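# Open both incubator doors fully without slamming them

## Task

Swing the incubator's outer door and then the glass door behind it fully open, and have both stay open by themselves once the robot lets go. It counts as a failure if any flask lands on the floor, if either door is banged open or shut, or if the robot topples or is left leaning.

## Robot and tools

ROBOT. A LinearBot: an omnidirectional base with a column about 1.75 m high. A carriage rides 1.0 m along the column (lift_m) and holds two identical six-joint arms, each ending in a two-finger gripper. Each arm base sits near 0.57 m + lift_m above the floor, and carriage parts hang roughly 0.15 m lower. A hand reaches up to 0.78 m from its shoulder but only about 0.38 m below its arm base. A hand measures about 0.16 m long and 0.1 m wide (0.14 m when open). Parked joints 1 to 6 are 0, 0.05, 0.05, 1.45, 0, 0; parked, the robot is about 0.95 m wide and 0.7 m long. Cameras: carriage_camera is fixed, facing forward and tilted about 20 degrees down; left_wrist_camera and right_wrist_camera look out past the fingertips. The wheel motors are weak (2 N m), so a light push already ends a drive with contact_stop. Loose objects may occasionally get a brief shove.

FRAMES. Base frame: origin on the floor below the base centre, x forward, y left, z up. left_hand and right_hand are reported in it, each being the midpoint between that hand's pads; quat_wxyz rotates base axes into hand axes, where hand z runs along the fingers and the fingers open along hand y. A hand pointing straight up with joints 1, 5, 6 at 0 reads (1, 0, 0, 0). The odometry frame is the base frame where the scene began; base_odometry counts wheel turns only, so slip shows as motion. Heading is left-positive, -3.142 to 3.142. Hand readings can be off, worse at long reach.

execute_actions. Argument actions: a list holding one action or none (empty just reports state and pictures). An action may have base, joints, or both; they start together. base holds exactly one command, each an offset from where the base last reported itself: translate_m (metres, forward positive, -2 to 2), strafe_m (metres, left positive, -2 to 2), rotate_rad (radians, counter-clockwise positive, -6.3 to 6.3). joints is a single dictionary for both arms, keyed by name, each value an absolute target: lift_m 0 to 1 m (tolerance 0.004); for left_ and right_ arms: joint1_rad -2.617 to 3.054 (yaw about vertical, 0 forward, positive left); joint2_rad 0 to 3.141 (shoulder: 0 upper arm pointing back level, 1.57 up, 3.14 forward level); joint3_rad 0 to 3.141 (elbow, 0 folded, 3.14 straight); joint4_rad -1.57 to 1.57 (wrist pitch, positive lifts the fingertips); joint5_rad -1.57 to 1.57 (wrist yaw, positive swings fingertips right, opposite to joint 1); joint6_rad -2.094 to 2.094 (roll about the finger axis, positive clockwise viewed from the forearm); gripper_m 0 to 0.093 (pad gap in metres). Omitted joints may still be driving toward earlier targets. Unknown keys or out-of-range numbers get the whole call rejected with no motion. One action may last at most 15 s. Optional cameras: list of carriage_camera, left_wrist_camera, right_wrist_camera or all; omitted or null gives all, [] gives none. The pictures line lists the image order. If a result reports a stop, later motion calls in the same reply are skipped.

wait: seconds from 0 to 10; commands nothing and returns state and images. zoom_image: camera plus region [x0, y0, x1, y1] in pixels from the top-left, at most 504 by 504, on that camera's latest full image. finished_scene: scene number; it ends the scene irreversibly after the last command is held, and reports success. Replying with no tool call ends everything.

RESULTS. base_status and joint_status tell how each motion ended: done (for the base, wheels turned the full amount even if slipping; a 1 to 2 mm move may stop short and still say done), off_target (resting away from target, maybe still pushing), contact_stop or time_out (target dropped, holding in place). "joint command not followed" with a cause means a self-collision check held back that arm's targets (gripper still obeyed); affected joints read not_followed and may be retried every action. on_its_own lists what was not commanded; "held at" is the target held, not the position. motor_effort is percent of maximum, positive toward higher values, peak of the last action in brackets, with fixed per-motor error and noise; lift effort grows with load, and a lift effort that keeps dropping while lowering means a hand rests on something. drive_wheels at rest clearly above its free-move value means the base still presses. Joint torques are noisy, offset, nonzero even in free air. A holding gripper usually reads off_target. ARM HIT means an arm struck the robot. MOTOR HOT appears from 75 °C; at 90 °C that arm stops 10 s, at 100 °C it goes limp and falls (OVER-TEMPERATURE FAULT; keys then read limit_stop_at_motor_heat; resend them). Stretched arms heat quickly, even empty, and heating continues while you think.

CAUTIONS. Open the doors smoothly and slowly so neither swings hard into its stop or back shut; make sure they rest open on their own before releasing. Keep flasks inside. Grippers squeeze about 45 to 60 N per pad. The base can stop up to 0.3 m late after an arm touches something; arms have no contact stop and spring to target when freed. After a blocked drive, back off about 0.2 m (or turn back), twice if still pressing. Avoid backing into table edges that the column could strike. Tipping is likeliest with carriage high, arms extended, loads held, or when pulling; only images reveal a lean. Never let the arms press or hit each other hard; to untangle a withheld arm, move it clear first, then the other in a later action. A 1 kg load sinks a level hand 10 to 17 cm. The robot holds its last command while you think, so shorter motion time is better.

Each tool is called after "Emit:" as name(argument=value, ...), one argument or row to a line, values as JSON.

## Session

Emit:
execute_actions(
  actions=[],
)

Scene clock: 0.00 s.
Joint torques (N m, as the arm reports them, + toward a larger angle): no reading
base_odometry: x=+0.000 y=+0.000 heading=+0.000 (m, m, rad; odometry frame)
base_status: not commanded
joint_positions: lift_m=+0.299 left_joint1_rad=-0.013 left_joint2_rad=+0.041 left_joint3_rad=+0.061 left_joint4_rad=+1.399 left_joint5_rad=-0.012 left_joint6_rad=+0.047 left_gripper_m=+0.094 right_joint1_rad=-0.005 right_joint2_rad=+0.070 right_joint3_rad=+0.039 right_joint4_rad=+1.459 right_joint5_rad=+0.000 right_joint6_rad=+0.036 right_gripper_m=+0.094
joint_status: not commanded
motor_effort: lift_m=+30 drive_wheels=-1 (%)
left_hand: x=+0.3222 y=+0.3402 z=+1.2883 quat_wxyz=(+0.997, -0.004, +0.076, +0.017) (m; base frame)
right_hand: x=+0.3234 y=-0.3389 z=+1.2838 quat_wxyz=(+0.997, +0.002, +0.072, +0.015) (m; base frame)
pictures: carriage_camera, left_wrist_camera, right_wrist_camera
Images, in order (width x height): carriage_camera 504x504, left_wrist_camera 504x504, right_wrist_camera 504x504.

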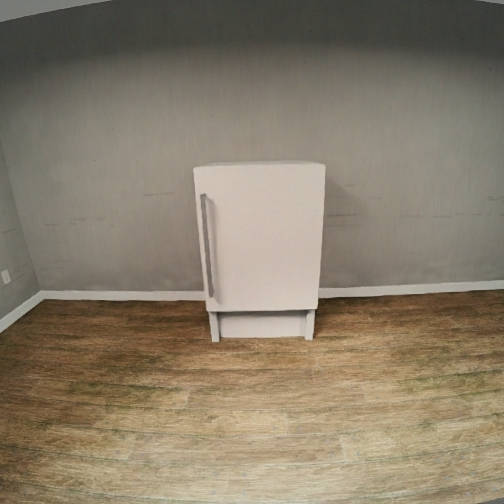

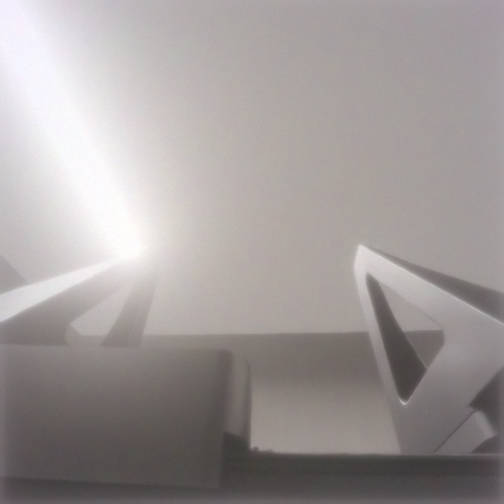

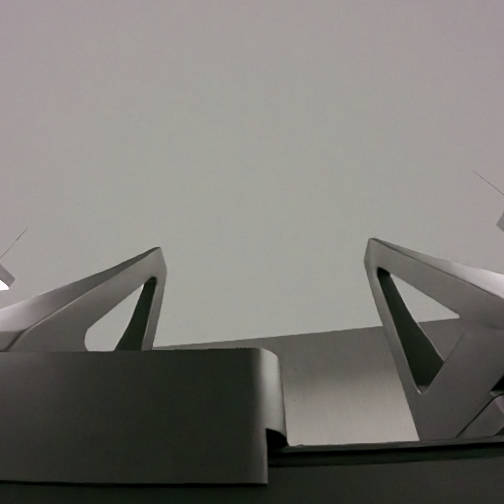

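Emit:
execute_actions(
  actions=[
    {"base":{"translate_m":0.5},"joints":{"right_joint2_rad":1.2,"right_joint3_rad":0.9,"right_joint4_rad":0.3}},
  ],
)

Scene clock: 5.93 s.
Joint torques (N m, as the arm reports them, + toward a larger angle): left_arm=[-0.08  3.56  6.65 -0.06 -0.03 -0.09] | right_arm=[ 0.04 -4.26 10.55  2.4  -0.05  0.1 ]
base_odometry: x=+0.500 y=+0.000 heading=+0.000 (m, m, rad; odometry frame)
base_status: done
joint_positions: lift_m=+0.299 left_joint1_rad=-0.013 left_joint2_rad=+0.041 left_joint3_rad=+0.061 left_joint4_rad=+1.398 left_joint5_rad=-0.012 left_joint6_rad=+0.047 left_gripper_m=+0.094 right_joint1_rad=-0.005 right_joint2_rad=+1.194 right_joint3_rad=+0.880 right_joint4_rad=+0.301 right_joint5_rad=+0.000 right_joint6_rad=+0.036 right_gripper_m=+0.094
joint_status: all done
motor_effort: lift_m=+29(29) drive_wheels=-3(28) (%)
left_hand: x=+0.3223 y=+0.3402 z=+1.2883 quat_wxyz=(+0.997, -0.004, +0.076, +0.017) (m; base frame)
right_hand: x=+0.7051 y=-0.3409 z=+1.1931 quat_wxyz=(+0.702, +0.015, +0.712, +0.011) (m; base frame)
pictures: carriage_camera, left_wrist_camera, right_wrist_camera
Images, in order (width x height): carriage_camera 504x504, left_wrist_camera 504x504, right_wrist_camera 504x504.

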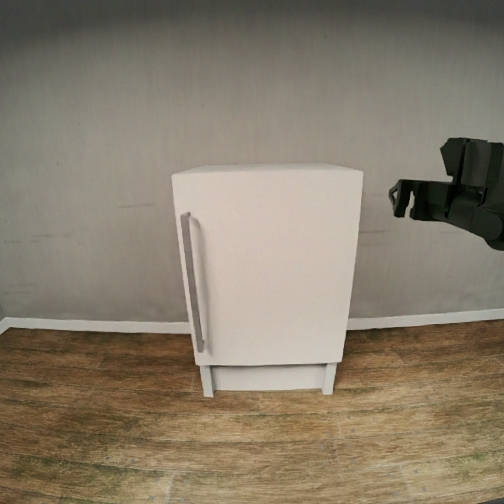

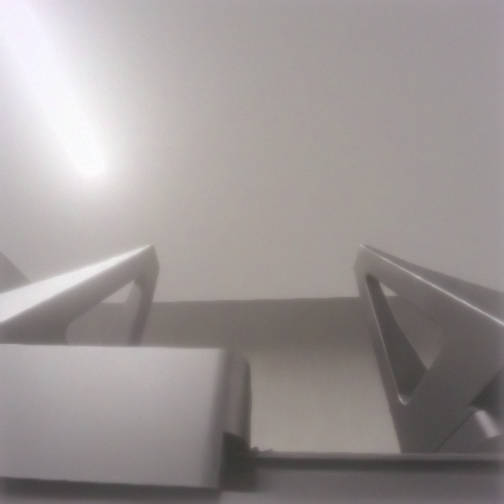

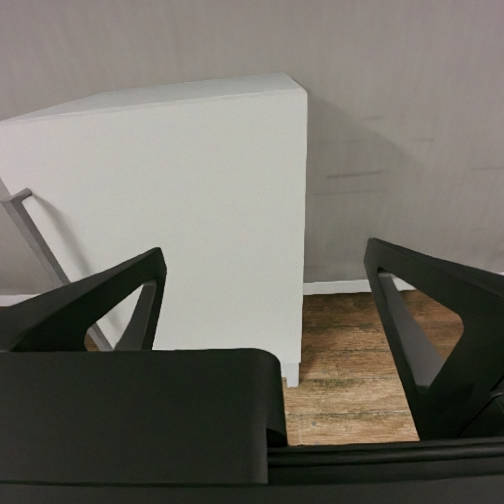

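Emit:
execute_actions(
  actions=[
    {"base":{"strafe_m":0.58},"joints":{"lift_m":0.0}},
  ],
)

Emit:
execute_actions(
  actions=[
    {"base":{"translate_m":0.25}},
  ],
)

Scene clock: 12.70 s.
Joint torques (N m, as the arm reports them, + toward a larger angle): left_arm=[-0.07  3.59  6.54 -0.09 -0.04 -0.11] | right_arm=[-0.01 -4.51  9.68  2.37 -0.04  0.09]
base_odometry: x=+0.500 y=+0.580 heading=+0.000 (m, m, rad; odometry frame)
base_status: done
joint_positions: lift_m=+0.000 left_joint1_rad=-0.013 left_joint2_rad=+0.041 left_joint3_rad=+0.061 left_joint4_rad=+1.398 left_joint5_rad=-0.011 left_joint6_rad=+0.047 left_gripper_m=+0.094 right_joint1_rad=-0.005 right_joint2_rad=+1.194 right_joint3_rad=+0.890 right_joint4_rad=+0.300 right_joint5_rad=+0.001 right_joint6_rad=+0.036 right_gripper_m=+0.094
joint_status: all done
motor_effort: lift_m=+27(34) drive_wheels=-4(21) (%)
left_hand: x=+0.3223 y=+0.3401 z=+0.9893 quat_wxyz=(+0.997, -0.003, +0.076, +0.017) (m; base frame)
right_hand: x=+0.7053 y=-0.3410 z=+0.8992 quat_wxyz=(+0.706, +0.015, +0.708, +0.011) (m; base frame)
pictures: carriage_camera, left_wrist_camera, right_wrist_camera
Images, in order (width x height): carriage_camera 504x504, left_wrist_camera 504x504, right_wrist_camera 504x504.

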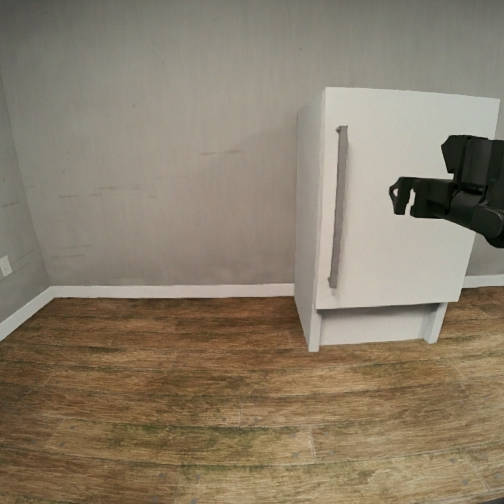

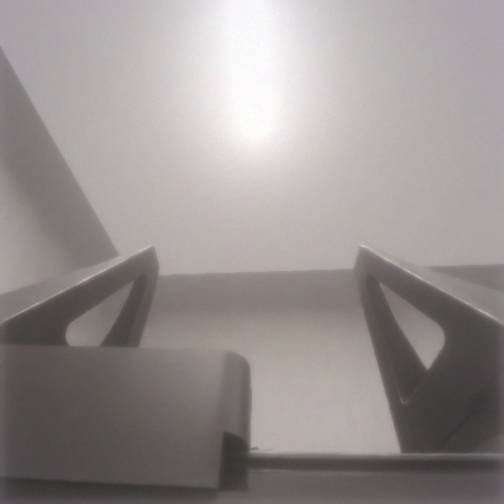

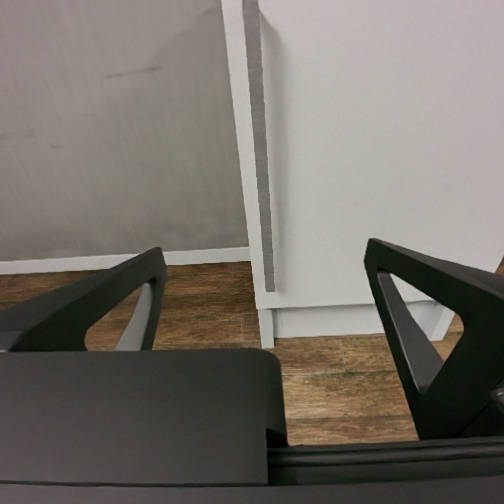

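Scene clock: 15.10 s.
Joint torques (N m, as the arm reports them, + toward a larger angle): left_arm=[-0.06  3.52  6.47 -0.07 -0.04 -0.1 ] | right_arm=[ 0.02 -4.35  9.67  2.35 -0.04  0.09]
base_odometry: x=+0.751 y=+0.580 heading=+0.001 (m, m, rad; odometry frame)
base_status: done
joint_positions: lift_m=+0.000 left_joint1_rad=-0.013 left_joint2_rad=+0.041 left_joint3_rad=+0.061 left_joint4_rad=+1.398 left_joint5_rad=-0.011 left_joint6_rad=+0.047 left_gripper_m=+0.094 right_joint1_rad=-0.005 right_joint2_rad=+1.194 right_joint3_rad=+0.890 right_joint4_rad=+0.303 right_joint5_rad=+0.001 right_joint6_rad=+0.036 right_gripper_m=+0.094
joint_status: not commanded
motor_effort: lift_m=+27(27) drive_wheels=-7(21) (%)
left_hand: x=+0.3223 y=+0.3401 z=+0.9893 quat_wxyz=(+0.997, -0.003, +0.076, +0.017) (m; base frame)
right_hand: x=+0.7053 y=-0.3410 z=+0.8999 quat_wxyz=(+0.707, +0.015, +0.707, +0.011) (m; base frame)
pictures: carriage_camera, left_wrist_camera, right_wrist_camera
Images, in order (width x height): carriage_camera 504x504, left_wrist_camera 504x504, right_wrist_camera 504x504.

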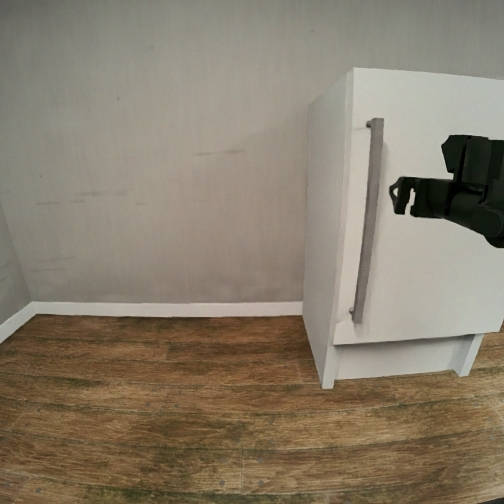

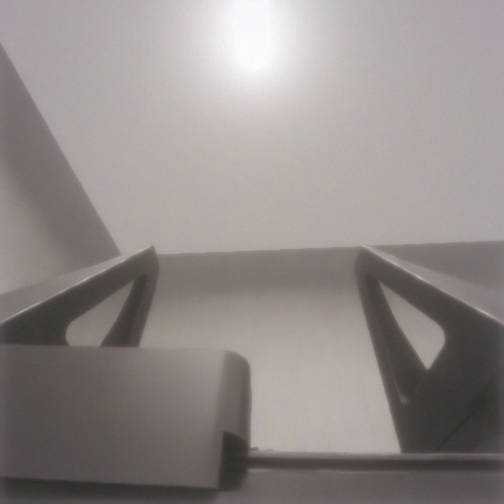

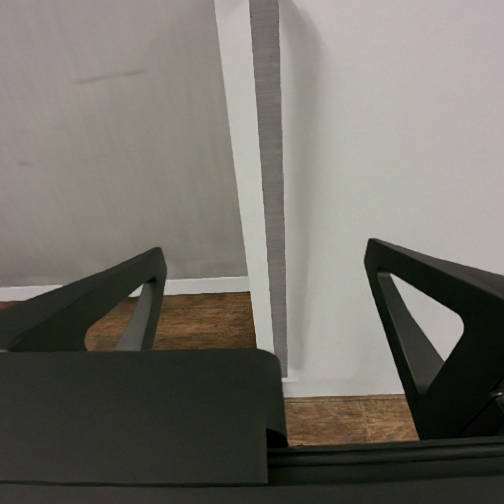

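Emit:
execute_actions(
  actions=[
    {"base":{"translate_m":0.12}},
  ],
  cameras=["carriage_camera","right_wrist_camera"],
)

Scene clock: 18.20 s.
Joint torques (N m, as the arm reports them, + toward a larger angle): left_arm=[-0.1   3.44  6.5  -0.11 -0.03 -0.11] | right_arm=[ 0.05 -4.29  9.69  2.35 -0.05  0.09]
base_odometry: x=+0.871 y=+0.581 heading=+0.001 (m, m, rad; odometry frame)
base_status: done
joint_positions: lift_m=+0.000 left_joint1_rad=-0.013 left_joint2_rad=+0.041 left_joint3_rad=+0.061 left_joint4_rad=+1.399 left_joint5_rad=-0.011 left_joint6_rad=+0.047 left_gripper_m=+0.094 right_joint1_rad=-0.005 right_joint2_rad=+1.194 right_joint3_rad=+0.890 right_joint4_rad=+0.303 right_joint5_rad=+0.001 right_joint6_rad=+0.036 right_gripper_m=+0.094
joint_status: not commanded
motor_effort: lift_m=+27(27) drive_wheels=-6(24) (%)
left_hand: x=+0.3221 y=+0.3401 z=+0.9894 quat_wxyz=(+0.997, -0.003, +0.076, +0.017) (m; base frame)
right_hand: x=+0.7053 y=-0.3410 z=+0.9000 quat_wxyz=(+0.707, +0.015, +0.707, +0.011) (m; base frame)
pictures: carriage_camera, right_wrist_camera
Images, in order (width x height): carriage_camera 504x504, right_wrist_camera 504x504.

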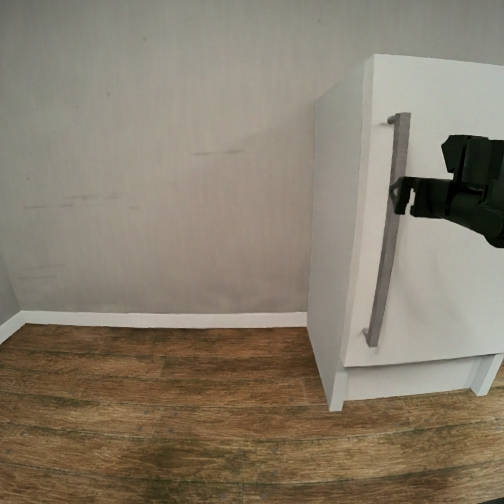

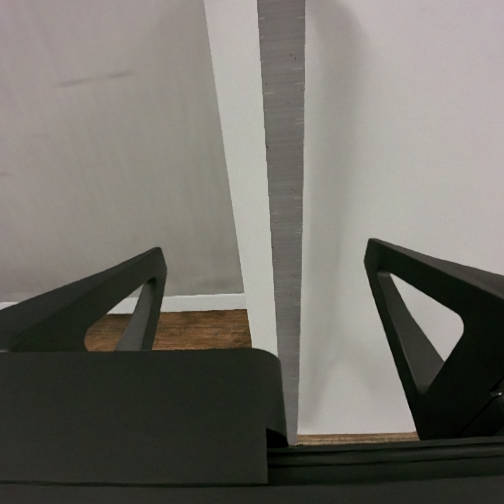

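Emit:
execute_actions(
  actions=[
    {"base":{"translate_m":0.08}},
  ],
  cameras=["carriage_camera","right_wrist_camera"],
)

Scene clock: 21.90 s.
Joint torques (N m, as the arm reports them, + toward a larger angle): left_arm=[-0.07  3.59  6.46 -0.1  -0.03 -0.11] | right_arm=[ 0.02 -4.33  9.73  2.35 -0.02  0.09]
base_odometry: x=+0.951 y=+0.581 heading=+0.002 (m, m, rad; odometry frame)
base_status: done
joint_positions: lift_m=+0.000 left_joint1_rad=-0.013 left_joint2_rad=+0.041 left_joint3_rad=+0.061 left_joint4_rad=+1.400 left_joint5_rad=-0.011 left_joint6_rad=+0.047 left_gripper_m=+0.094 right_joint1_rad=-0.005 right_joint2_rad=+1.194 right_joint3_rad=+0.890 right_joint4_rad=+0.303 right_joint5_rad=+0.001 right_joint6_rad=+0.036 right_gripper_m=+0.094
joint_status: not commanded
motor_effort: lift_m=+27(26) drive_wheels=-6(23) (%)
left_hand: x=+0.3220 y=+0.3401 z=+0.9894 quat_wxyz=(+0.997, -0.003, +0.076, +0.017) (m; base frame)
right_hand: x=+0.7053 y=-0.3410 z=+0.9000 quat_wxyz=(+0.707, +0.015, +0.707, +0.011) (m; base frame)
pictures: carriage_camera, right_wrist_camera
Images, in order (width x height): carriage_camera 504x504, right_wrist_camera 504x504.

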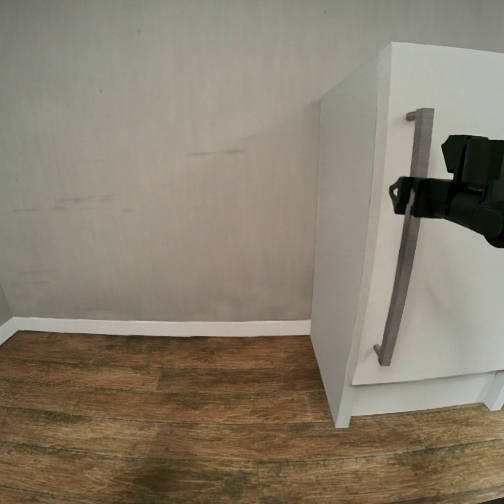

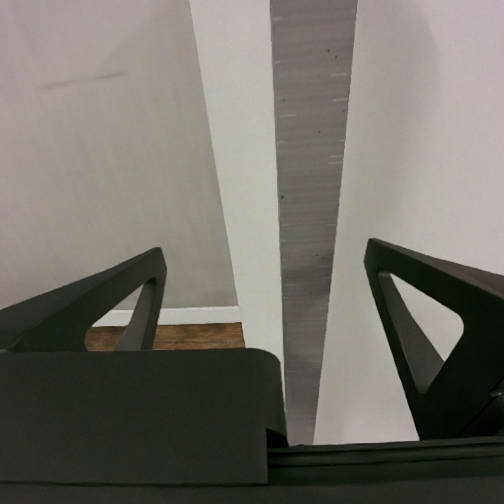

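Emit:
execute_actions(
  actions=[
    {"base":{"translate_m":0.035},"joints":{"right_joint1_rad":-0.04}},
  ],
  cameras=["right_wrist_camera"],
)

Emit:
execute_actions(
  actions=[
    {"joints":{"right_gripper_m":0.0}},
  ],
  cameras=["carriage_camera","right_wrist_camera"],
)

Scene clock: 25.13 s.
Joint torques (N m, as the arm reports them, + toward a larger angle): left_arm=[-0.08  3.63  6.47 -0.06 -0.03 -0.1 ] | right_arm=[-0.16 -4.26  9.74  2.38 -0.04  0.09]
base_odometry: x=+0.986 y=+0.582 heading=+0.003 (m, m, rad; odometry frame)
base_status: done
joint_positions: lift_m=+0.000 left_joint1_rad=-0.013 left_joint2_rad=+0.041 left_joint3_rad=+0.061 left_joint4_rad=+1.401 left_joint5_rad=-0.011 left_joint6_rad=+0.047 left_gripper_m=+0.094 right_joint1_rad=-0.038 right_joint2_rad=+1.194 right_joint3_rad=+0.890 right_joint4_rad=+0.304 right_joint5_rad=+0.001 right_joint6_rad=+0.036 right_gripper_m=+0.094
joint_status: all done
motor_effort: lift_m=+28(27) drive_wheels=-5(23) (%)
left_hand: x=+0.3217 y=+0.3401 z=+0.9894 quat_wxyz=(+0.997, -0.003, +0.075, +0.017) (m; base frame)
right_hand: x=+0.7050 y=-0.3546 z=+0.9002 quat_wxyz=(+0.707, +0.026, +0.706, -0.001) (m; base frame)
pictures: right_wrist_camera
Images, in order (width x height): right_wrist_camera 504x504.

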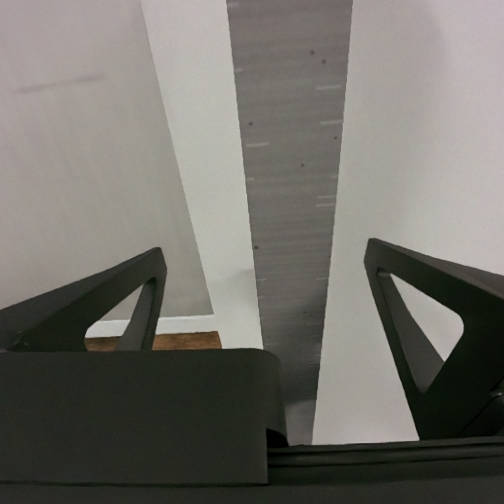

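Scene clock: 25.87 s.
Joint torques (N m, as the arm reports them, + toward a larger angle): left_arm=[-0.08  3.51  6.27 -0.1  -0.03 -0.1 ] | right_arm=[ 0.69 -4.29  9.73  2.37 -0.19  0.31]
base_odometry: x=+0.986 y=+0.582 heading=+0.003 (m, m, rad; odometry frame)
base_status: not commanded
joint_positions: lift_m=+0.000 left_joint1_rad=-0.013 left_joint2_rad=+0.041 left_joint3_rad=+0.061 left_joint4_rad=+1.401 left_joint5_rad=-0.011 left_joint6_rad=+0.047 left_gripper_m=+0.094 right_joint1_rad=-0.052 right_joint2_rad=+1.194 right_joint3_rad=+0.890 right_joint4_rad=+0.305 right_joint5_rad=+0.017 right_joint6_rad=+0.014 right_gripper_m=+0.024
joint_status: right_gripper_m off_target (ended at +0.024, target +0.000)
motor_effort: lift_m=+28(28) drive_wheels=-5(5) (%)
left_hand: x=+0.3218 y=+0.3401 z=+0.9894 quat_wxyz=(+0.997, -0.003, +0.075, +0.017) (m; base frame)
right_hand: x=+0.7046 y=-0.3633 z=+0.9004 quat_wxyz=(+0.707, +0.029, +0.706, -0.019) (m; base frame)
pictures: carriage_camera, right_wrist_camera
Images, in order (width x height): carriage_camera 504x504, right_wrist_camera 504x504.

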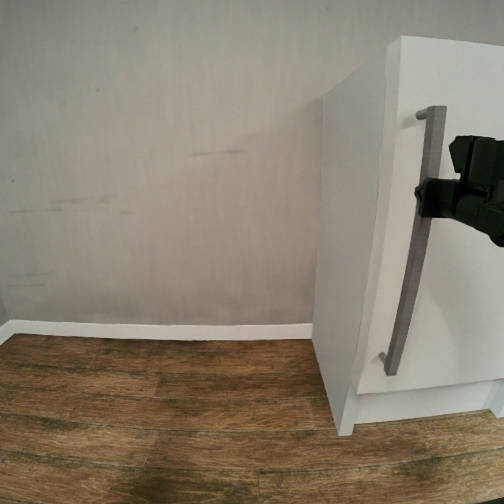

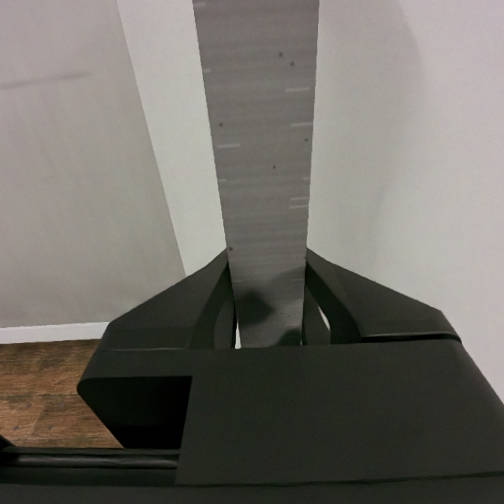

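Emit:
execute_actions(
  actions=[
    {"base":{"translate_m":-0.1},"joints":{"right_joint5_rad":-0.14,"right_joint1_rad":-0.08}},
  ],
  cameras=["carriage_camera"],
)

Scene clock: 29.83 s.
Joint torques (N m, as the arm reports them, + toward a larger angle): left_arm=[-0.09  3.53  6.53 -0.07 -0.04 -0.1 ] | right_arm=[ 2.95 -7.42  7.61  2.26 -0.4   0.4 ]
base_odometry: x=+0.886 y=+0.581 heading=+0.002 (m, m, rad; odometry frame)
base_status: done
joint_positions: lift_m=+0.000 left_joint1_rad=-0.013 left_joint2_rad=+0.041 left_joint3_rad=+0.061 left_joint4_rad=+1.399 left_joint5_rad=-0.011 left_joint6_rad=+0.047 left_gripper_m=+0.094 right_joint1_rad=-0.123 right_joint2_rad=+1.230 right_joint3_rad=+0.916 right_joint4_rad=+0.312 right_joint5_rad=-0.106 right_joint6_rad=+0.005 right_gripper_m=+0.026
joint_status: right_joint1_rad off_target (ended at -0.123, target -0.080); right_joint5_rad off_target (ended at -0.106, target -0.140)
motor_effort: lift_m=+27(26) drive_wheels=+10(38) (%)
left_hand: x=+0.3221 y=+0.3401 z=+0.9894 quat_wxyz=(+0.997, -0.003, +0.076, +0.017) (m; base frame)
right_hand: x=+0.7122 y=-0.3732 z=+0.9002 quat_wxyz=(+0.706, +0.008, +0.708, -0.004) (m; base frame)
pictures: carriage_camera
Images, in order (width x height): carriage_camera 504x504.

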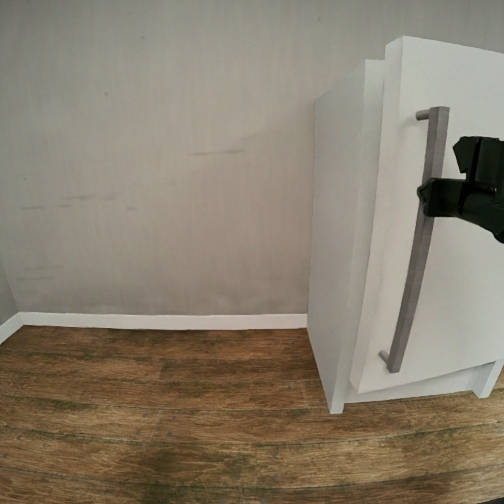

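Emit:
execute_actions(
  actions=[
    {"base":{"strafe_m":-0.05},"joints":{"right_joint5_rad":-0.33,"right_joint1_rad":-0.15}},
  ],
  cameras=[],
)

Emit:
execute_actions(
  actions=[
    {"base":{"translate_m":-0.14},"joints":{"right_joint5_rad":-0.75,"right_joint1_rad":-0.38}},
  ],
  cameras=["carriage_camera"],
)

Scene clock: 34.33 s.
Joint torques (N m, as the arm reports them, + toward a larger angle): left_arm=[-0.08  3.55  6.49 -0.06 -0.04 -0.1 ] | right_arm=[-2.24 -5.43  7.6   2.67  0.09  0.44]
base_odometry: x=+0.886 y=+0.531 heading=+0.002 (m, m, rad; odometry frame)
base_status: done
joint_positions: lift_m=+0.000 left_joint1_rad=-0.013 left_joint2_rad=+0.041 left_joint3_rad=+0.061 left_joint4_rad=+1.398 left_joint5_rad=-0.011 left_joint6_rad=+0.047 left_gripper_m=+0.094 right_joint1_rad=-0.116 right_joint2_rad=+1.209 right_joint3_rad=+0.916 right_joint4_rad=+0.272 right_joint5_rad=-0.346 right_joint6_rad=+0.000 right_gripper_m=+0.025
joint_status: right_joint1_rad off_target (ended at -0.116, target -0.150); the others done
motor_effort: lift_m=+27(27) drive_wheels=+6(19) (%)
left_hand: x=+0.3223 y=+0.3401 z=+0.9893 quat_wxyz=(+0.997, -0.003, +0.076, +0.017) (m; base frame)
right_hand: x=+0.7029 y=-0.3288 z=+0.8995 quat_wxyz=(+0.695, -0.079, +0.709, +0.083) (m; base frame)
pictures: none
No camera images: the call's "cameras" was empty. Leave "cameras" out to get every camera's image.

Scene clock: 36.20 s.
Joint torques (N m, as the arm reports them, + toward a larger angle): left_arm=[-0.07  3.55  6.5  -0.08 -0.03 -0.11] | right_arm=[ 1.77 -6.23  8.11  2.14 -0.5   0.42]
base_odometry: x=+0.746 y=+0.531 heading=+0.002 (m, m, rad; odometry frame)
base_status: done
joint_positions: lift_m=+0.000 left_joint1_rad=-0.013 left_joint2_rad=+0.041 left_joint3_rad=+0.061 left_joint4_rad=+1.398 left_joint5_rad=-0.011 left_joint6_rad=+0.047 left_gripper_m=+0.094 right_joint1_rad=-0.406 right_joint2_rad=+1.218 right_joint3_rad=+0.908 right_joint4_rad=+0.307 right_joint5_rad=-0.707 right_joint6_rad=+0.002 right_gripper_m=+0.024
joint_status: right_joint1_rad off_target (ended at -0.406, target -0.380); right_joint5_rad off_target (ended at -0.707, target -0.750)
motor_effort: lift_m=+27(28) drive_wheels=+3(32) (%)
left_hand: x=+0.3223 y=+0.3401 z=+0.9893 quat_wxyz=(+0.997, -0.003, +0.076, +0.017) (m; base frame)
right_hand: x=+0.6828 y=-0.3881 z=+0.9002 quat_wxyz=(+0.698, -0.105, +0.700, +0.107) (m; base frame)
pictures: carriage_camera
Images, in order (width x height): carriage_camera 504x504.

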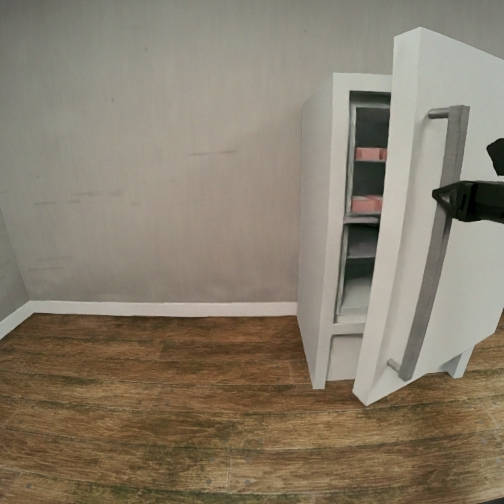

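Emit:
execute_actions(
  actions=[
    {"base":{"strafe_m":-0.08},"joints":{"right_joint5_rad":-0.85,"right_joint1_rad":-0.38}},
  ],
  cameras=[],
)

Emit:
execute_actions(
  actions=[
    {"base":{"translate_m":-0.1},"joints":{"right_joint5_rad":-1.25,"right_joint1_rad":-0.6}},
  ],
  cameras=[],
)

Emit:
execute_actions(
  actions=[
    {"joints":{"right_gripper_m":0.093}},
  ],
  cameras=["carriage_camera","right_wrist_camera"],
)

Scene clock: 41.50 s.
Joint torques (N m, as the arm reports them, + toward a larger angle): left_arm=[-0.04  3.54  6.47 -0.08 -0.03 -0.1 ] | right_arm=[-2.79 -3.26  8.77  2.46  1.1   0.5 ]
base_odometry: x=+0.746 y=+0.451 heading=+0.002 (m, m, rad; odometry frame)
base_status: done
joint_positions: lift_m=+0.000 left_joint1_rad=-0.013 left_joint2_rad=+0.041 left_joint3_rad=+0.061 left_joint4_rad=+1.398 left_joint5_rad=-0.011 left_joint6_rad=+0.047 left_gripper_m=+0.094 right_joint1_rad=-0.338 right_joint2_rad=+1.185 right_joint3_rad=+0.899 right_joint4_rad=+0.263 right_joint5_rad=-0.957 right_joint6_rad=-0.005 right_gripper_m=+0.027
joint_status: right_joint1_rad off_target (ended at -0.338, target -0.380); right_joint5_rad off_target (ended at -0.956, target -0.850)
motor_effort: lift_m=+27(28) drive_wheels=+4(21) (%)
left_hand: x=+0.3223 y=+0.3401 z=+0.9893 quat_wxyz=(+0.997, -0.003, +0.076, +0.017) (m; base frame)
right_hand: x=+0.6577 y=-0.3208 z=+0.8995 quat_wxyz=(+0.667, -0.212, +0.680, +0.219) (m; base frame)
pictures: none
No camera images: the call's "cameras" was empty. Leave "cameras" out to get every camera's image.

Scene clock: 43.13 s.
Joint torques (N m, as the arm reports them, + toward a larger angle): left_arm=[-0.06  3.6   6.54 -0.09 -0.04 -0.11] | right_arm=[ 1.35 -6.97  8.17  1.53 -1.26  0.27]
base_odometry: x=+0.646 y=+0.451 heading=+0.002 (m, m, rad; odometry frame)
base_status: done
joint_positions: lift_m=+0.000 left_joint1_rad=-0.013 left_joint2_rad=+0.041 left_joint3_rad=+0.061 left_joint4_rad=+1.397 left_joint5_rad=-0.011 left_joint6_rad=+0.047 left_gripper_m=+0.094 right_joint1_rad=-0.619 right_joint2_rad=+1.230 right_joint3_rad=+0.904 right_joint4_rad=+0.341 right_joint5_rad=-1.135 right_joint6_rad=+0.018 right_gripper_m=+0.025
joint_status: right_joint5_rad off_target (ended at -1.135, target -1.250); the others done
motor_effort: lift_m=+27(27) drive_wheels=+6(27) (%)
left_hand: x=+0.3225 y=+0.3401 z=+0.9893 quat_wxyz=(+0.997, -0.003, +0.077, +0.017) (m; base frame)
right_hand: x=+0.6437 y=-0.4031 z=+0.9001 quat_wxyz=(+0.686, -0.178, +0.682, +0.182) (m; base frame)
pictures: none
No camera images: the call's "cameras" was empty. Leave "cameras" out to get every camera's image.

Scene clock: 43.90 s.
Joint torques (N m, as the arm reports them, + toward a larger angle): left_arm=[-0.09  3.55  6.53 -0.07 -0.03 -0.1 ] | right_arm=[ 0.46 -5.56  8.13  1.7  -0.16  0.18]
base_odometry: x=+0.646 y=+0.451 heading=+0.002 (m, m, rad; odometry frame)
base_status: not commanded
joint_positions: lift_m=+0.000 left_joint1_rad=-0.013 left_joint2_rad=+0.041 left_joint3_rad=+0.061 left_joint4_rad=+1.397 left_joint5_rad=-0.011 left_joint6_rad=+0.047 left_gripper_m=+0.094 right_joint1_rad=-0.607 right_joint2_rad=+1.214 right_joint3_rad=+0.904 right_joint4_rad=+0.316 right_joint5_rad=-1.240 right_joint6_rad=+0.027 right_gripper_m=+0.093
joint_status: all done
on_its_own: right_joint5_rad moved -0.105 to your old target -1.250
motor_effort: lift_m=+27(27) drive_wheels=+3(6) (%)
left_hand: x=+0.3225 y=+0.3401 z=+0.9893 quat_wxyz=(+0.997, -0.003, +0.077, +0.017) (m; base frame)
right_hand: x=+0.6317 y=-0.3815 z=+0.9011 quat_wxyz=(+0.670, -0.213, +0.674, +0.227) (m; base frame)
pictures: carriage_camera, right_wrist_camera
Images, in order (width x height): carriage_camera 504x504, right_wrist_camera 504x504.

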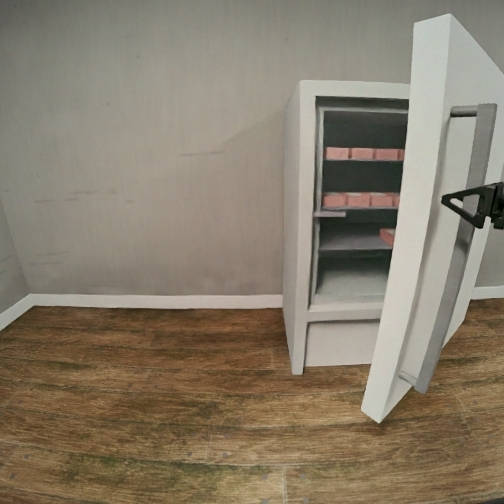

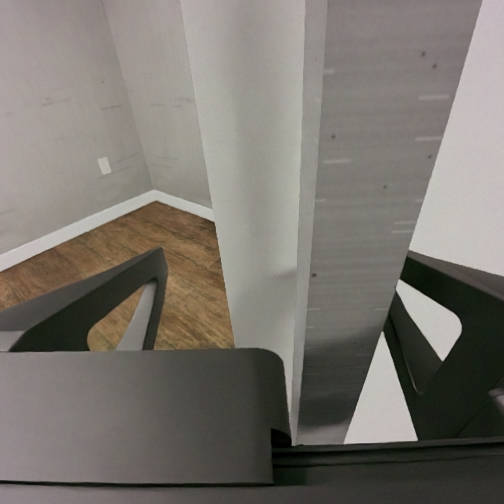

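Emit:
execute_actions(
  actions=[
    {"base":{"translate_m":-0.05},"joints":{"right_joint5_rad":-1.5,"right_joint1_rad":-0.87}},
  ],
  cameras=["carriage_camera","right_wrist_camera"],
)

Emit:
execute_actions(
  actions=[
    {"base":{"translate_m":-0.15}},
  ],
  cameras=["carriage_camera","right_wrist_camera"],
)

Scene clock: 48.20 s.
Joint torques (N m, as the arm reports them, + toward a larger angle): left_arm=[-0.08  3.66  6.42 -0.06 -0.03 -0.1 ] | right_arm=[ 0.   -5.38  7.93  1.57 -0.12  0.17]
base_odometry: x=+0.596 y=+0.450 heading=+0.002 (m, m, rad; odometry frame)
base_status: done
joint_positions: lift_m=+0.000 left_joint1_rad=-0.013 left_joint2_rad=+0.041 left_joint3_rad=+0.061 left_joint4_rad=+1.397 left_joint5_rad=-0.011 left_joint6_rad=+0.047 left_gripper_m=+0.094 right_joint1_rad=-0.869 right_joint2_rad=+1.214 right_joint3_rad=+0.904 right_joint4_rad=+0.310 right_joint5_rad=-1.492 right_joint6_rad=+0.027 right_gripper_m=+0.093
joint_status: all done
motor_effort: lift_m=+26(28) drive_wheels=-3(22) (%)
left_hand: x=+0.3226 y=+0.3401 z=+0.9893 quat_wxyz=(+0.997, -0.003, +0.077, +0.017) (m; base frame)
right_hand: x=+0.5880 y=-0.4319 z=+0.9004 quat_wxyz=(+0.670, -0.208, +0.676, +0.226) (m; base frame)
pictures: carriage_camera, right_wrist_camera
Images, in order (width x height): carriage_camera 504x504, right_wrist_camera 504x504.

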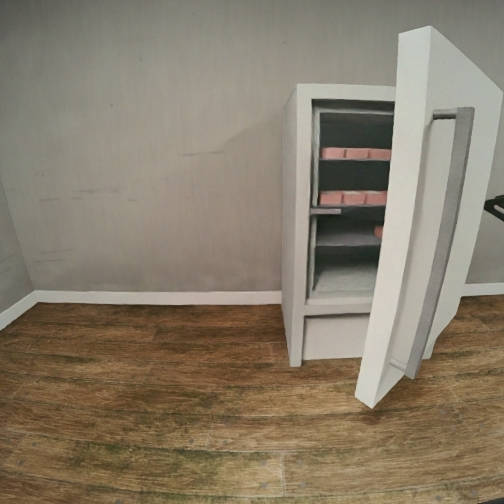

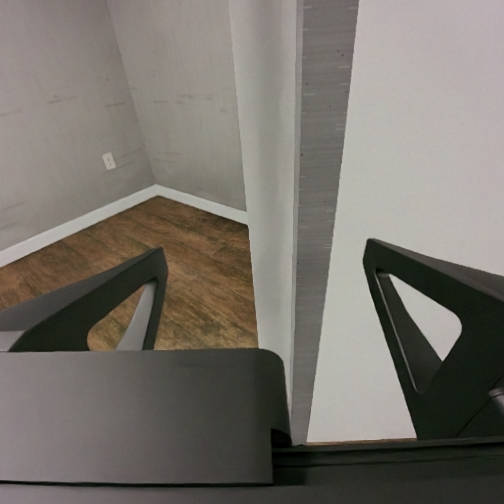

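Scene clock: 50.13 s.
Joint torques (N m, as the arm reports them, + toward a larger angle): left_arm=[-0.08  3.53  6.33 -0.07 -0.04 -0.1 ] | right_arm=[-0.06 -5.4   8.05  1.6  -0.12  0.17]
base_odometry: x=+0.446 y=+0.450 heading=+0.001 (m, m, rad; odometry frame)
base_status: done
joint_positions: lift_m=+0.000 left_joint1_rad=-0.013 left_joint2_rad=+0.041 left_joint3_rad=+0.061 left_joint4_rad=+1.397 left_joint5_rad=-0.011 left_joint6_rad=+0.047 left_gripper_m=+0.094 right_joint1_rad=-0.869 right_joint2_rad=+1.214 right_joint3_rad=+0.904 right_joint4_rad=+0.308 right_joint5_rad=-1.493 right_joint6_rad=+0.028 right_gripper_m=+0.093
joint_status: not commanded
motor_effort: lift_m=+27(27) drive_wheels=-3(22) (%)
left_hand: x=+0.3226 y=+0.3401 z=+0.9893 quat_wxyz=(+0.997, -0.003, +0.077, +0.017) (m; base frame)
right_hand: x=+0.5880 y=-0.4319 z=+0.9002 quat_wxyz=(+0.670, -0.207, +0.676, +0.227) (m; base frame)
pictures: carriage_camera, right_wrist_camera
Images, in order (width x height): carriage_camera 504x504, right_wrist_camera 504x504.

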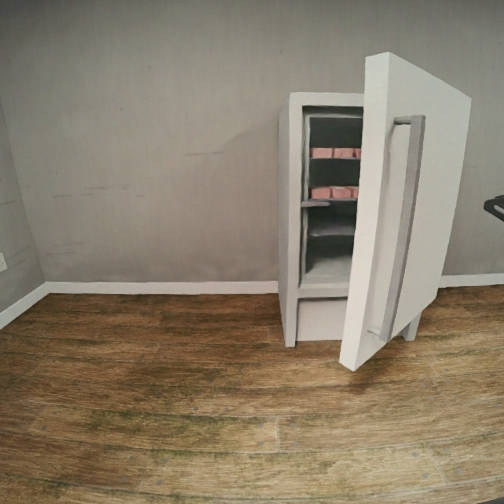

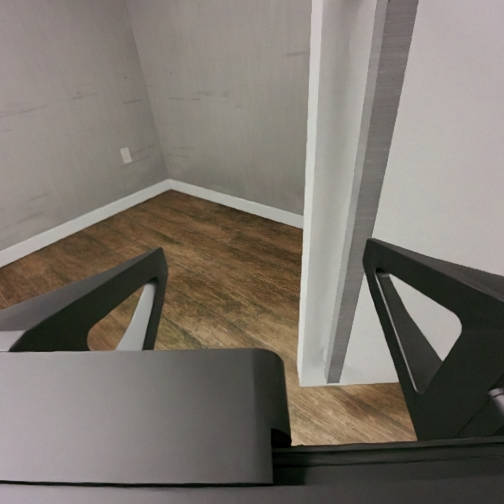

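Emit:
execute_actions(
  actions=[
    {"joints":{"right_joint5_rad":0,"right_joint1_rad":0.35,"right_gripper_m":0}},
  ],
  cameras=[],
)

Emit:
execute_actions(
  actions=[
    {"base":{"translate_m":0.15},"joints":{"right_joint2_rad":1.8,"right_joint3_rad":1.5,"right_joint5_rad":0.35}},
  ],
  cameras=["carriage_camera"],
)

Scene clock: 54.83 s.
Joint torques (N m, as the arm reports them, + toward a larger angle): left_arm=[-0.07  3.54  6.51 -0.07 -0.04 -0.1 ] | right_arm=[ 0.1  -5.93  8.64  2.31  0.04  0.17]
base_odometry: x=+0.446 y=+0.450 heading=+0.001 (m, m, rad; odometry frame)
base_status: not commanded
joint_positions: lift_m=+0.000 left_joint1_rad=-0.013 left_joint2_rad=+0.041 left_joint3_rad=+0.061 left_joint4_rad=+1.397 left_joint5_rad=-0.011 left_joint6_rad=+0.047 left_gripper_m=+0.094 right_joint1_rad=+0.348 right_joint2_rad=+1.214 right_joint3_rad=+0.904 right_joint4_rad=+0.308 right_joint5_rad=-0.009 right_joint6_rad=+0.028 right_gripper_m=+0.000
joint_status: all done
motor_effort: lift_m=+27(27) drive_wheels=-4(3) (%)
left_hand: x=+0.3226 y=+0.3401 z=+0.9893 quat_wxyz=(+0.997, -0.003, +0.077, +0.017) (m; base frame)
right_hand: x=+0.6842 y=-0.1923 z=+0.9000 quat_wxyz=(+0.694, -0.116, +0.698, +0.135) (m; base frame)
pictures: none
No camera images: the call's "cameras" was empty. Leave "cameras" out to get every camera's image.

Scene clock: 56.77 s.
Joint torques (N m, as the arm reports them, + toward a larger angle): left_arm=[-0.06  3.54  6.42 -0.07 -0.04 -0.1 ] | right_arm=[  0.14 -10.62  10.68   2.33   0.04   0.17]
base_odometry: x=+0.596 y=+0.450 heading=+0.001 (m, m, rad; odometry frame)
base_status: done
joint_positions: lift_m=+0.000 left_joint1_rad=-0.013 left_joint2_rad=+0.041 left_joint3_rad=+0.061 left_joint4_rad=+1.398 left_joint5_rad=-0.011 left_joint6_rad=+0.047 left_gripper_m=+0.094 right_joint1_rad=+0.348 right_joint2_rad=+1.794 right_joint3_rad=+1.478 right_joint4_rad=+0.306 right_joint5_rad=+0.342 right_joint6_rad=+0.028 right_gripper_m=+0.000
joint_status: all done
motor_effort: lift_m=+27(26) drive_wheels=-7(22) (%)
left_hand: x=+0.3224 y=+0.3401 z=+0.9893 quat_wxyz=(+0.997, -0.003, +0.077, +0.017) (m; base frame)
right_hand: x=+0.8366 y=-0.1999 z=+0.9067 quat_wxyz=(+0.704, +0.007, +0.710, +0.011) (m; base frame)
pictures: carriage_camera
Images, in order (width x height): carriage_camera 504x504.

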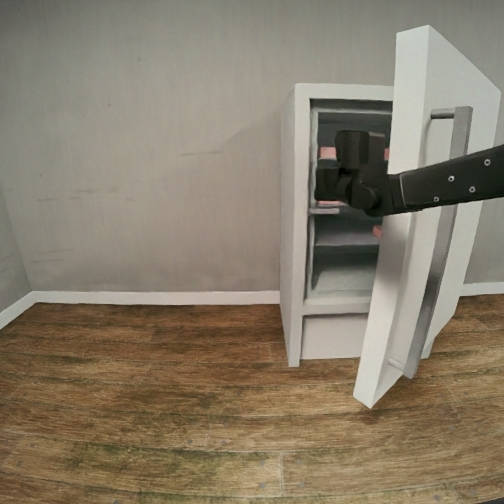

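Strafe right in steps.

Emit:
execute_actions(
  actions=[
    {"base":{"strafe_m":-0.2},"joints":{"right_joint1_rad":0.3}},
  ],
  cameras=["carriage_camera"],
)

Emit:
execute_actions(
  actions=[
    {"base":{"strafe_m":-0.2},"joints":{"right_joint1_rad":0.25}},
  ],
  cameras=["carriage_camera"],
)

Scene clock: 60.70 s.
Joint torques (N m, as the arm reports them, + toward a larger angle): left_arm=[-0.08  3.54  6.47 -0.07 -0.04 -0.1 ] | right_arm=[-11.95  -9.28  10.67   2.39   0.04   0.17]
base_odometry: x=+0.596 y=+0.250 heading=+0.001 (m, m, rad; odometry frame)
base_status: done
joint_positions: lift_m=+0.000 left_joint1_rad=-0.013 left_joint2_rad=+0.041 left_joint3_rad=+0.061 left_joint4_rad=+1.398 left_joint5_rad=-0.010 left_joint6_rad=+0.047 left_gripper_m=+0.094 right_joint1_rad=+0.475 right_joint2_rad=+1.779 right_joint3_rad=+1.478 right_joint4_rad=+0.296 right_joint5_rad=+0.343 right_joint6_rad=+0.027 right_gripper_m=+0.000
joint_status: right_joint1_rad off_target (ended at +0.476, target +0.300)
motor_effort: lift_m=+27(28) drive_wheels=+13(24) (%)
left_hand: x=+0.3224 y=+0.3400 z=+0.9893 quat_wxyz=(+0.997, -0.003, +0.077, +0.017) (m; base frame)
right_hand: x=+0.8111 y=-0.1327 z=+0.9129 quat_wxyz=(+0.704, -0.038, +0.707, +0.056) (m; base frame)
pictures: carriage_camera
Images, in order (width x height): carriage_camera 504x504.

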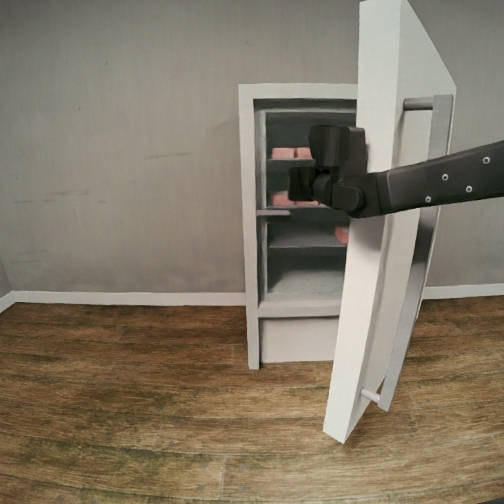

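Scene clock: 62.87 s.
Joint torques (N m, as the arm reports them, + toward a larger angle): left_arm=[-0.07  3.53  6.48 -0.06 -0.04 -0.1 ] | right_arm=[-13.72  -9.27  10.65   2.39   0.03   0.18]
base_odometry: x=+0.597 y=+0.050 heading=+0.001 (m, m, rad; odometry frame)
base_status: done
joint_positions: lift_m=+0.000 left_joint1_rad=-0.013 left_joint2_rad=+0.041 left_joint3_rad=+0.061 left_joint4_rad=+1.398 left_joint5_rad=-0.010 left_joint6_rad=+0.047 left_gripper_m=+0.094 right_joint1_rad=+0.847 right_joint2_rad=+1.779 right_joint3_rad=+1.478 right_joint4_rad=+0.297 right_joint5_rad=+0.343 right_joint6_rad=+0.027 right_gripper_m=+0.000
joint_status: right_joint1_rad off_target (ended at +0.847, target +0.250)
motor_effort: lift_m=+27(28) drive_wheels=+11(44) (%)
left_hand: x=+0.3224 y=+0.3400 z=+0.9893 quat_wxyz=(+0.997, -0.003, +0.077, +0.017) (m; base frame)
right_hand: x=+0.7006 y=+0.0444 z=+0.9125 quat_wxyz=(+0.681, -0.168, +0.688, +0.185) (m; base frame)
pictures: carriage_camera
Images, in order (width x height): carriage_camera 504x504.

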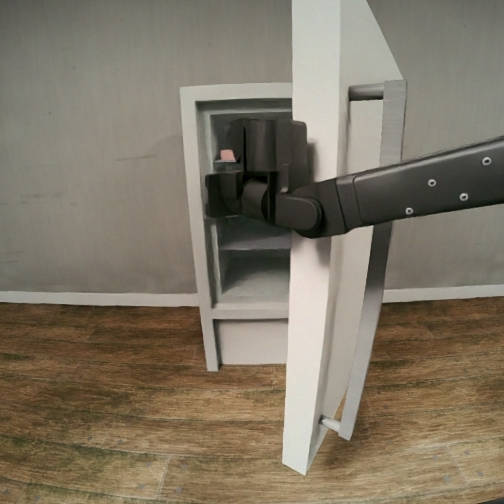

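Emit:
execute_actions(
  actions=[
    {"base":{"strafe_m":0.3},"joints":{"right_joint1_rad":0.6}},
  ],
  cameras=[],
)

Emit:
execute_actions(
  actions=[
    {"base":{"strafe_m":0.25},"joints":{"right_joint1_rad":-0.1,"right_joint5_rad":0.0}},
  ],
  cameras=["carriage_camera"],
)

Scene clock: 67.83 s.
Joint torques (N m, as the arm reports them, + toward a larger angle): left_arm=[-0.08  3.6   6.49 -0.08 -0.03 -0.1 ] | right_arm=[ 0.19 -9.52 10.45  2.35 -0.03  0.17]
base_odometry: x=+0.597 y=+0.351 heading=+0.001 (m, m, rad; odometry frame)
base_status: done
joint_positions: lift_m=+0.000 left_joint1_rad=-0.013 left_joint2_rad=+0.041 left_joint3_rad=+0.061 left_joint4_rad=+1.398 left_joint5_rad=-0.011 left_joint6_rad=+0.047 left_gripper_m=+0.094 right_joint1_rad=+0.596 right_joint2_rad=+1.782 right_joint3_rad=+1.481 right_joint4_rad=+0.300 right_joint5_rad=+0.348 right_joint6_rad=+0.028 right_gripper_m=+0.000
joint_status: all done
motor_effort: lift_m=+28(28) drive_wheels=-3(27) (%)
left_hand: x=+0.3224 y=+0.3401 z=+0.9893 quat_wxyz=(+0.997, -0.003, +0.077, +0.017) (m; base frame)
right_hand: x=+0.7834 y=-0.0713 z=+0.9134 quat_wxyz=(+0.700, -0.078, +0.703, +0.097) (m; base frame)
pictures: none
No camera images: the call's "cameras" was empty. Leave "cameras" out to get every camera's image.

Scene clock: 70.23 s.
Joint torques (N m, as the arm reports them, + toward a larger angle): left_arm=[-0.08  3.54  6.48 -0.06 -0.04 -0.1 ] | right_arm=[ 0.27 -9.5  10.6   2.39 -0.08  0.14]
base_odometry: x=+0.597 y=+0.601 heading=+0.001 (m, m, rad; odometry frame)
base_status: done
joint_positions: lift_m=+0.000 left_joint1_rad=-0.013 left_joint2_rad=+0.041 left_joint3_rad=+0.061 left_joint4_rad=+1.398 left_joint5_rad=-0.011 left_joint6_rad=+0.047 left_gripper_m=+0.094 right_joint1_rad=-0.102 right_joint2_rad=+1.782 right_joint3_rad=+1.480 right_joint4_rad=+0.300 right_joint5_rad=+0.006 right_joint6_rad=+0.031 right_gripper_m=+0.000
joint_status: all done
motor_effort: lift_m=+28(29) drive_wheels=-3(21) (%)
left_hand: x=+0.3224 y=+0.3400 z=+0.9892 quat_wxyz=(+0.997, -0.003, +0.077, +0.017) (m; base frame)
right_hand: x=+0.8547 y=-0.3983 z=+0.9129 quat_wxyz=(+0.706, +0.049, +0.706, -0.027) (m; base frame)
pictures: carriage_camera
Images, in order (width x height): carriage_camera 504x504.

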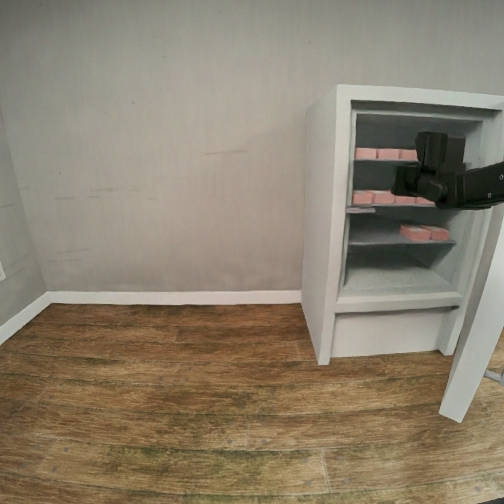

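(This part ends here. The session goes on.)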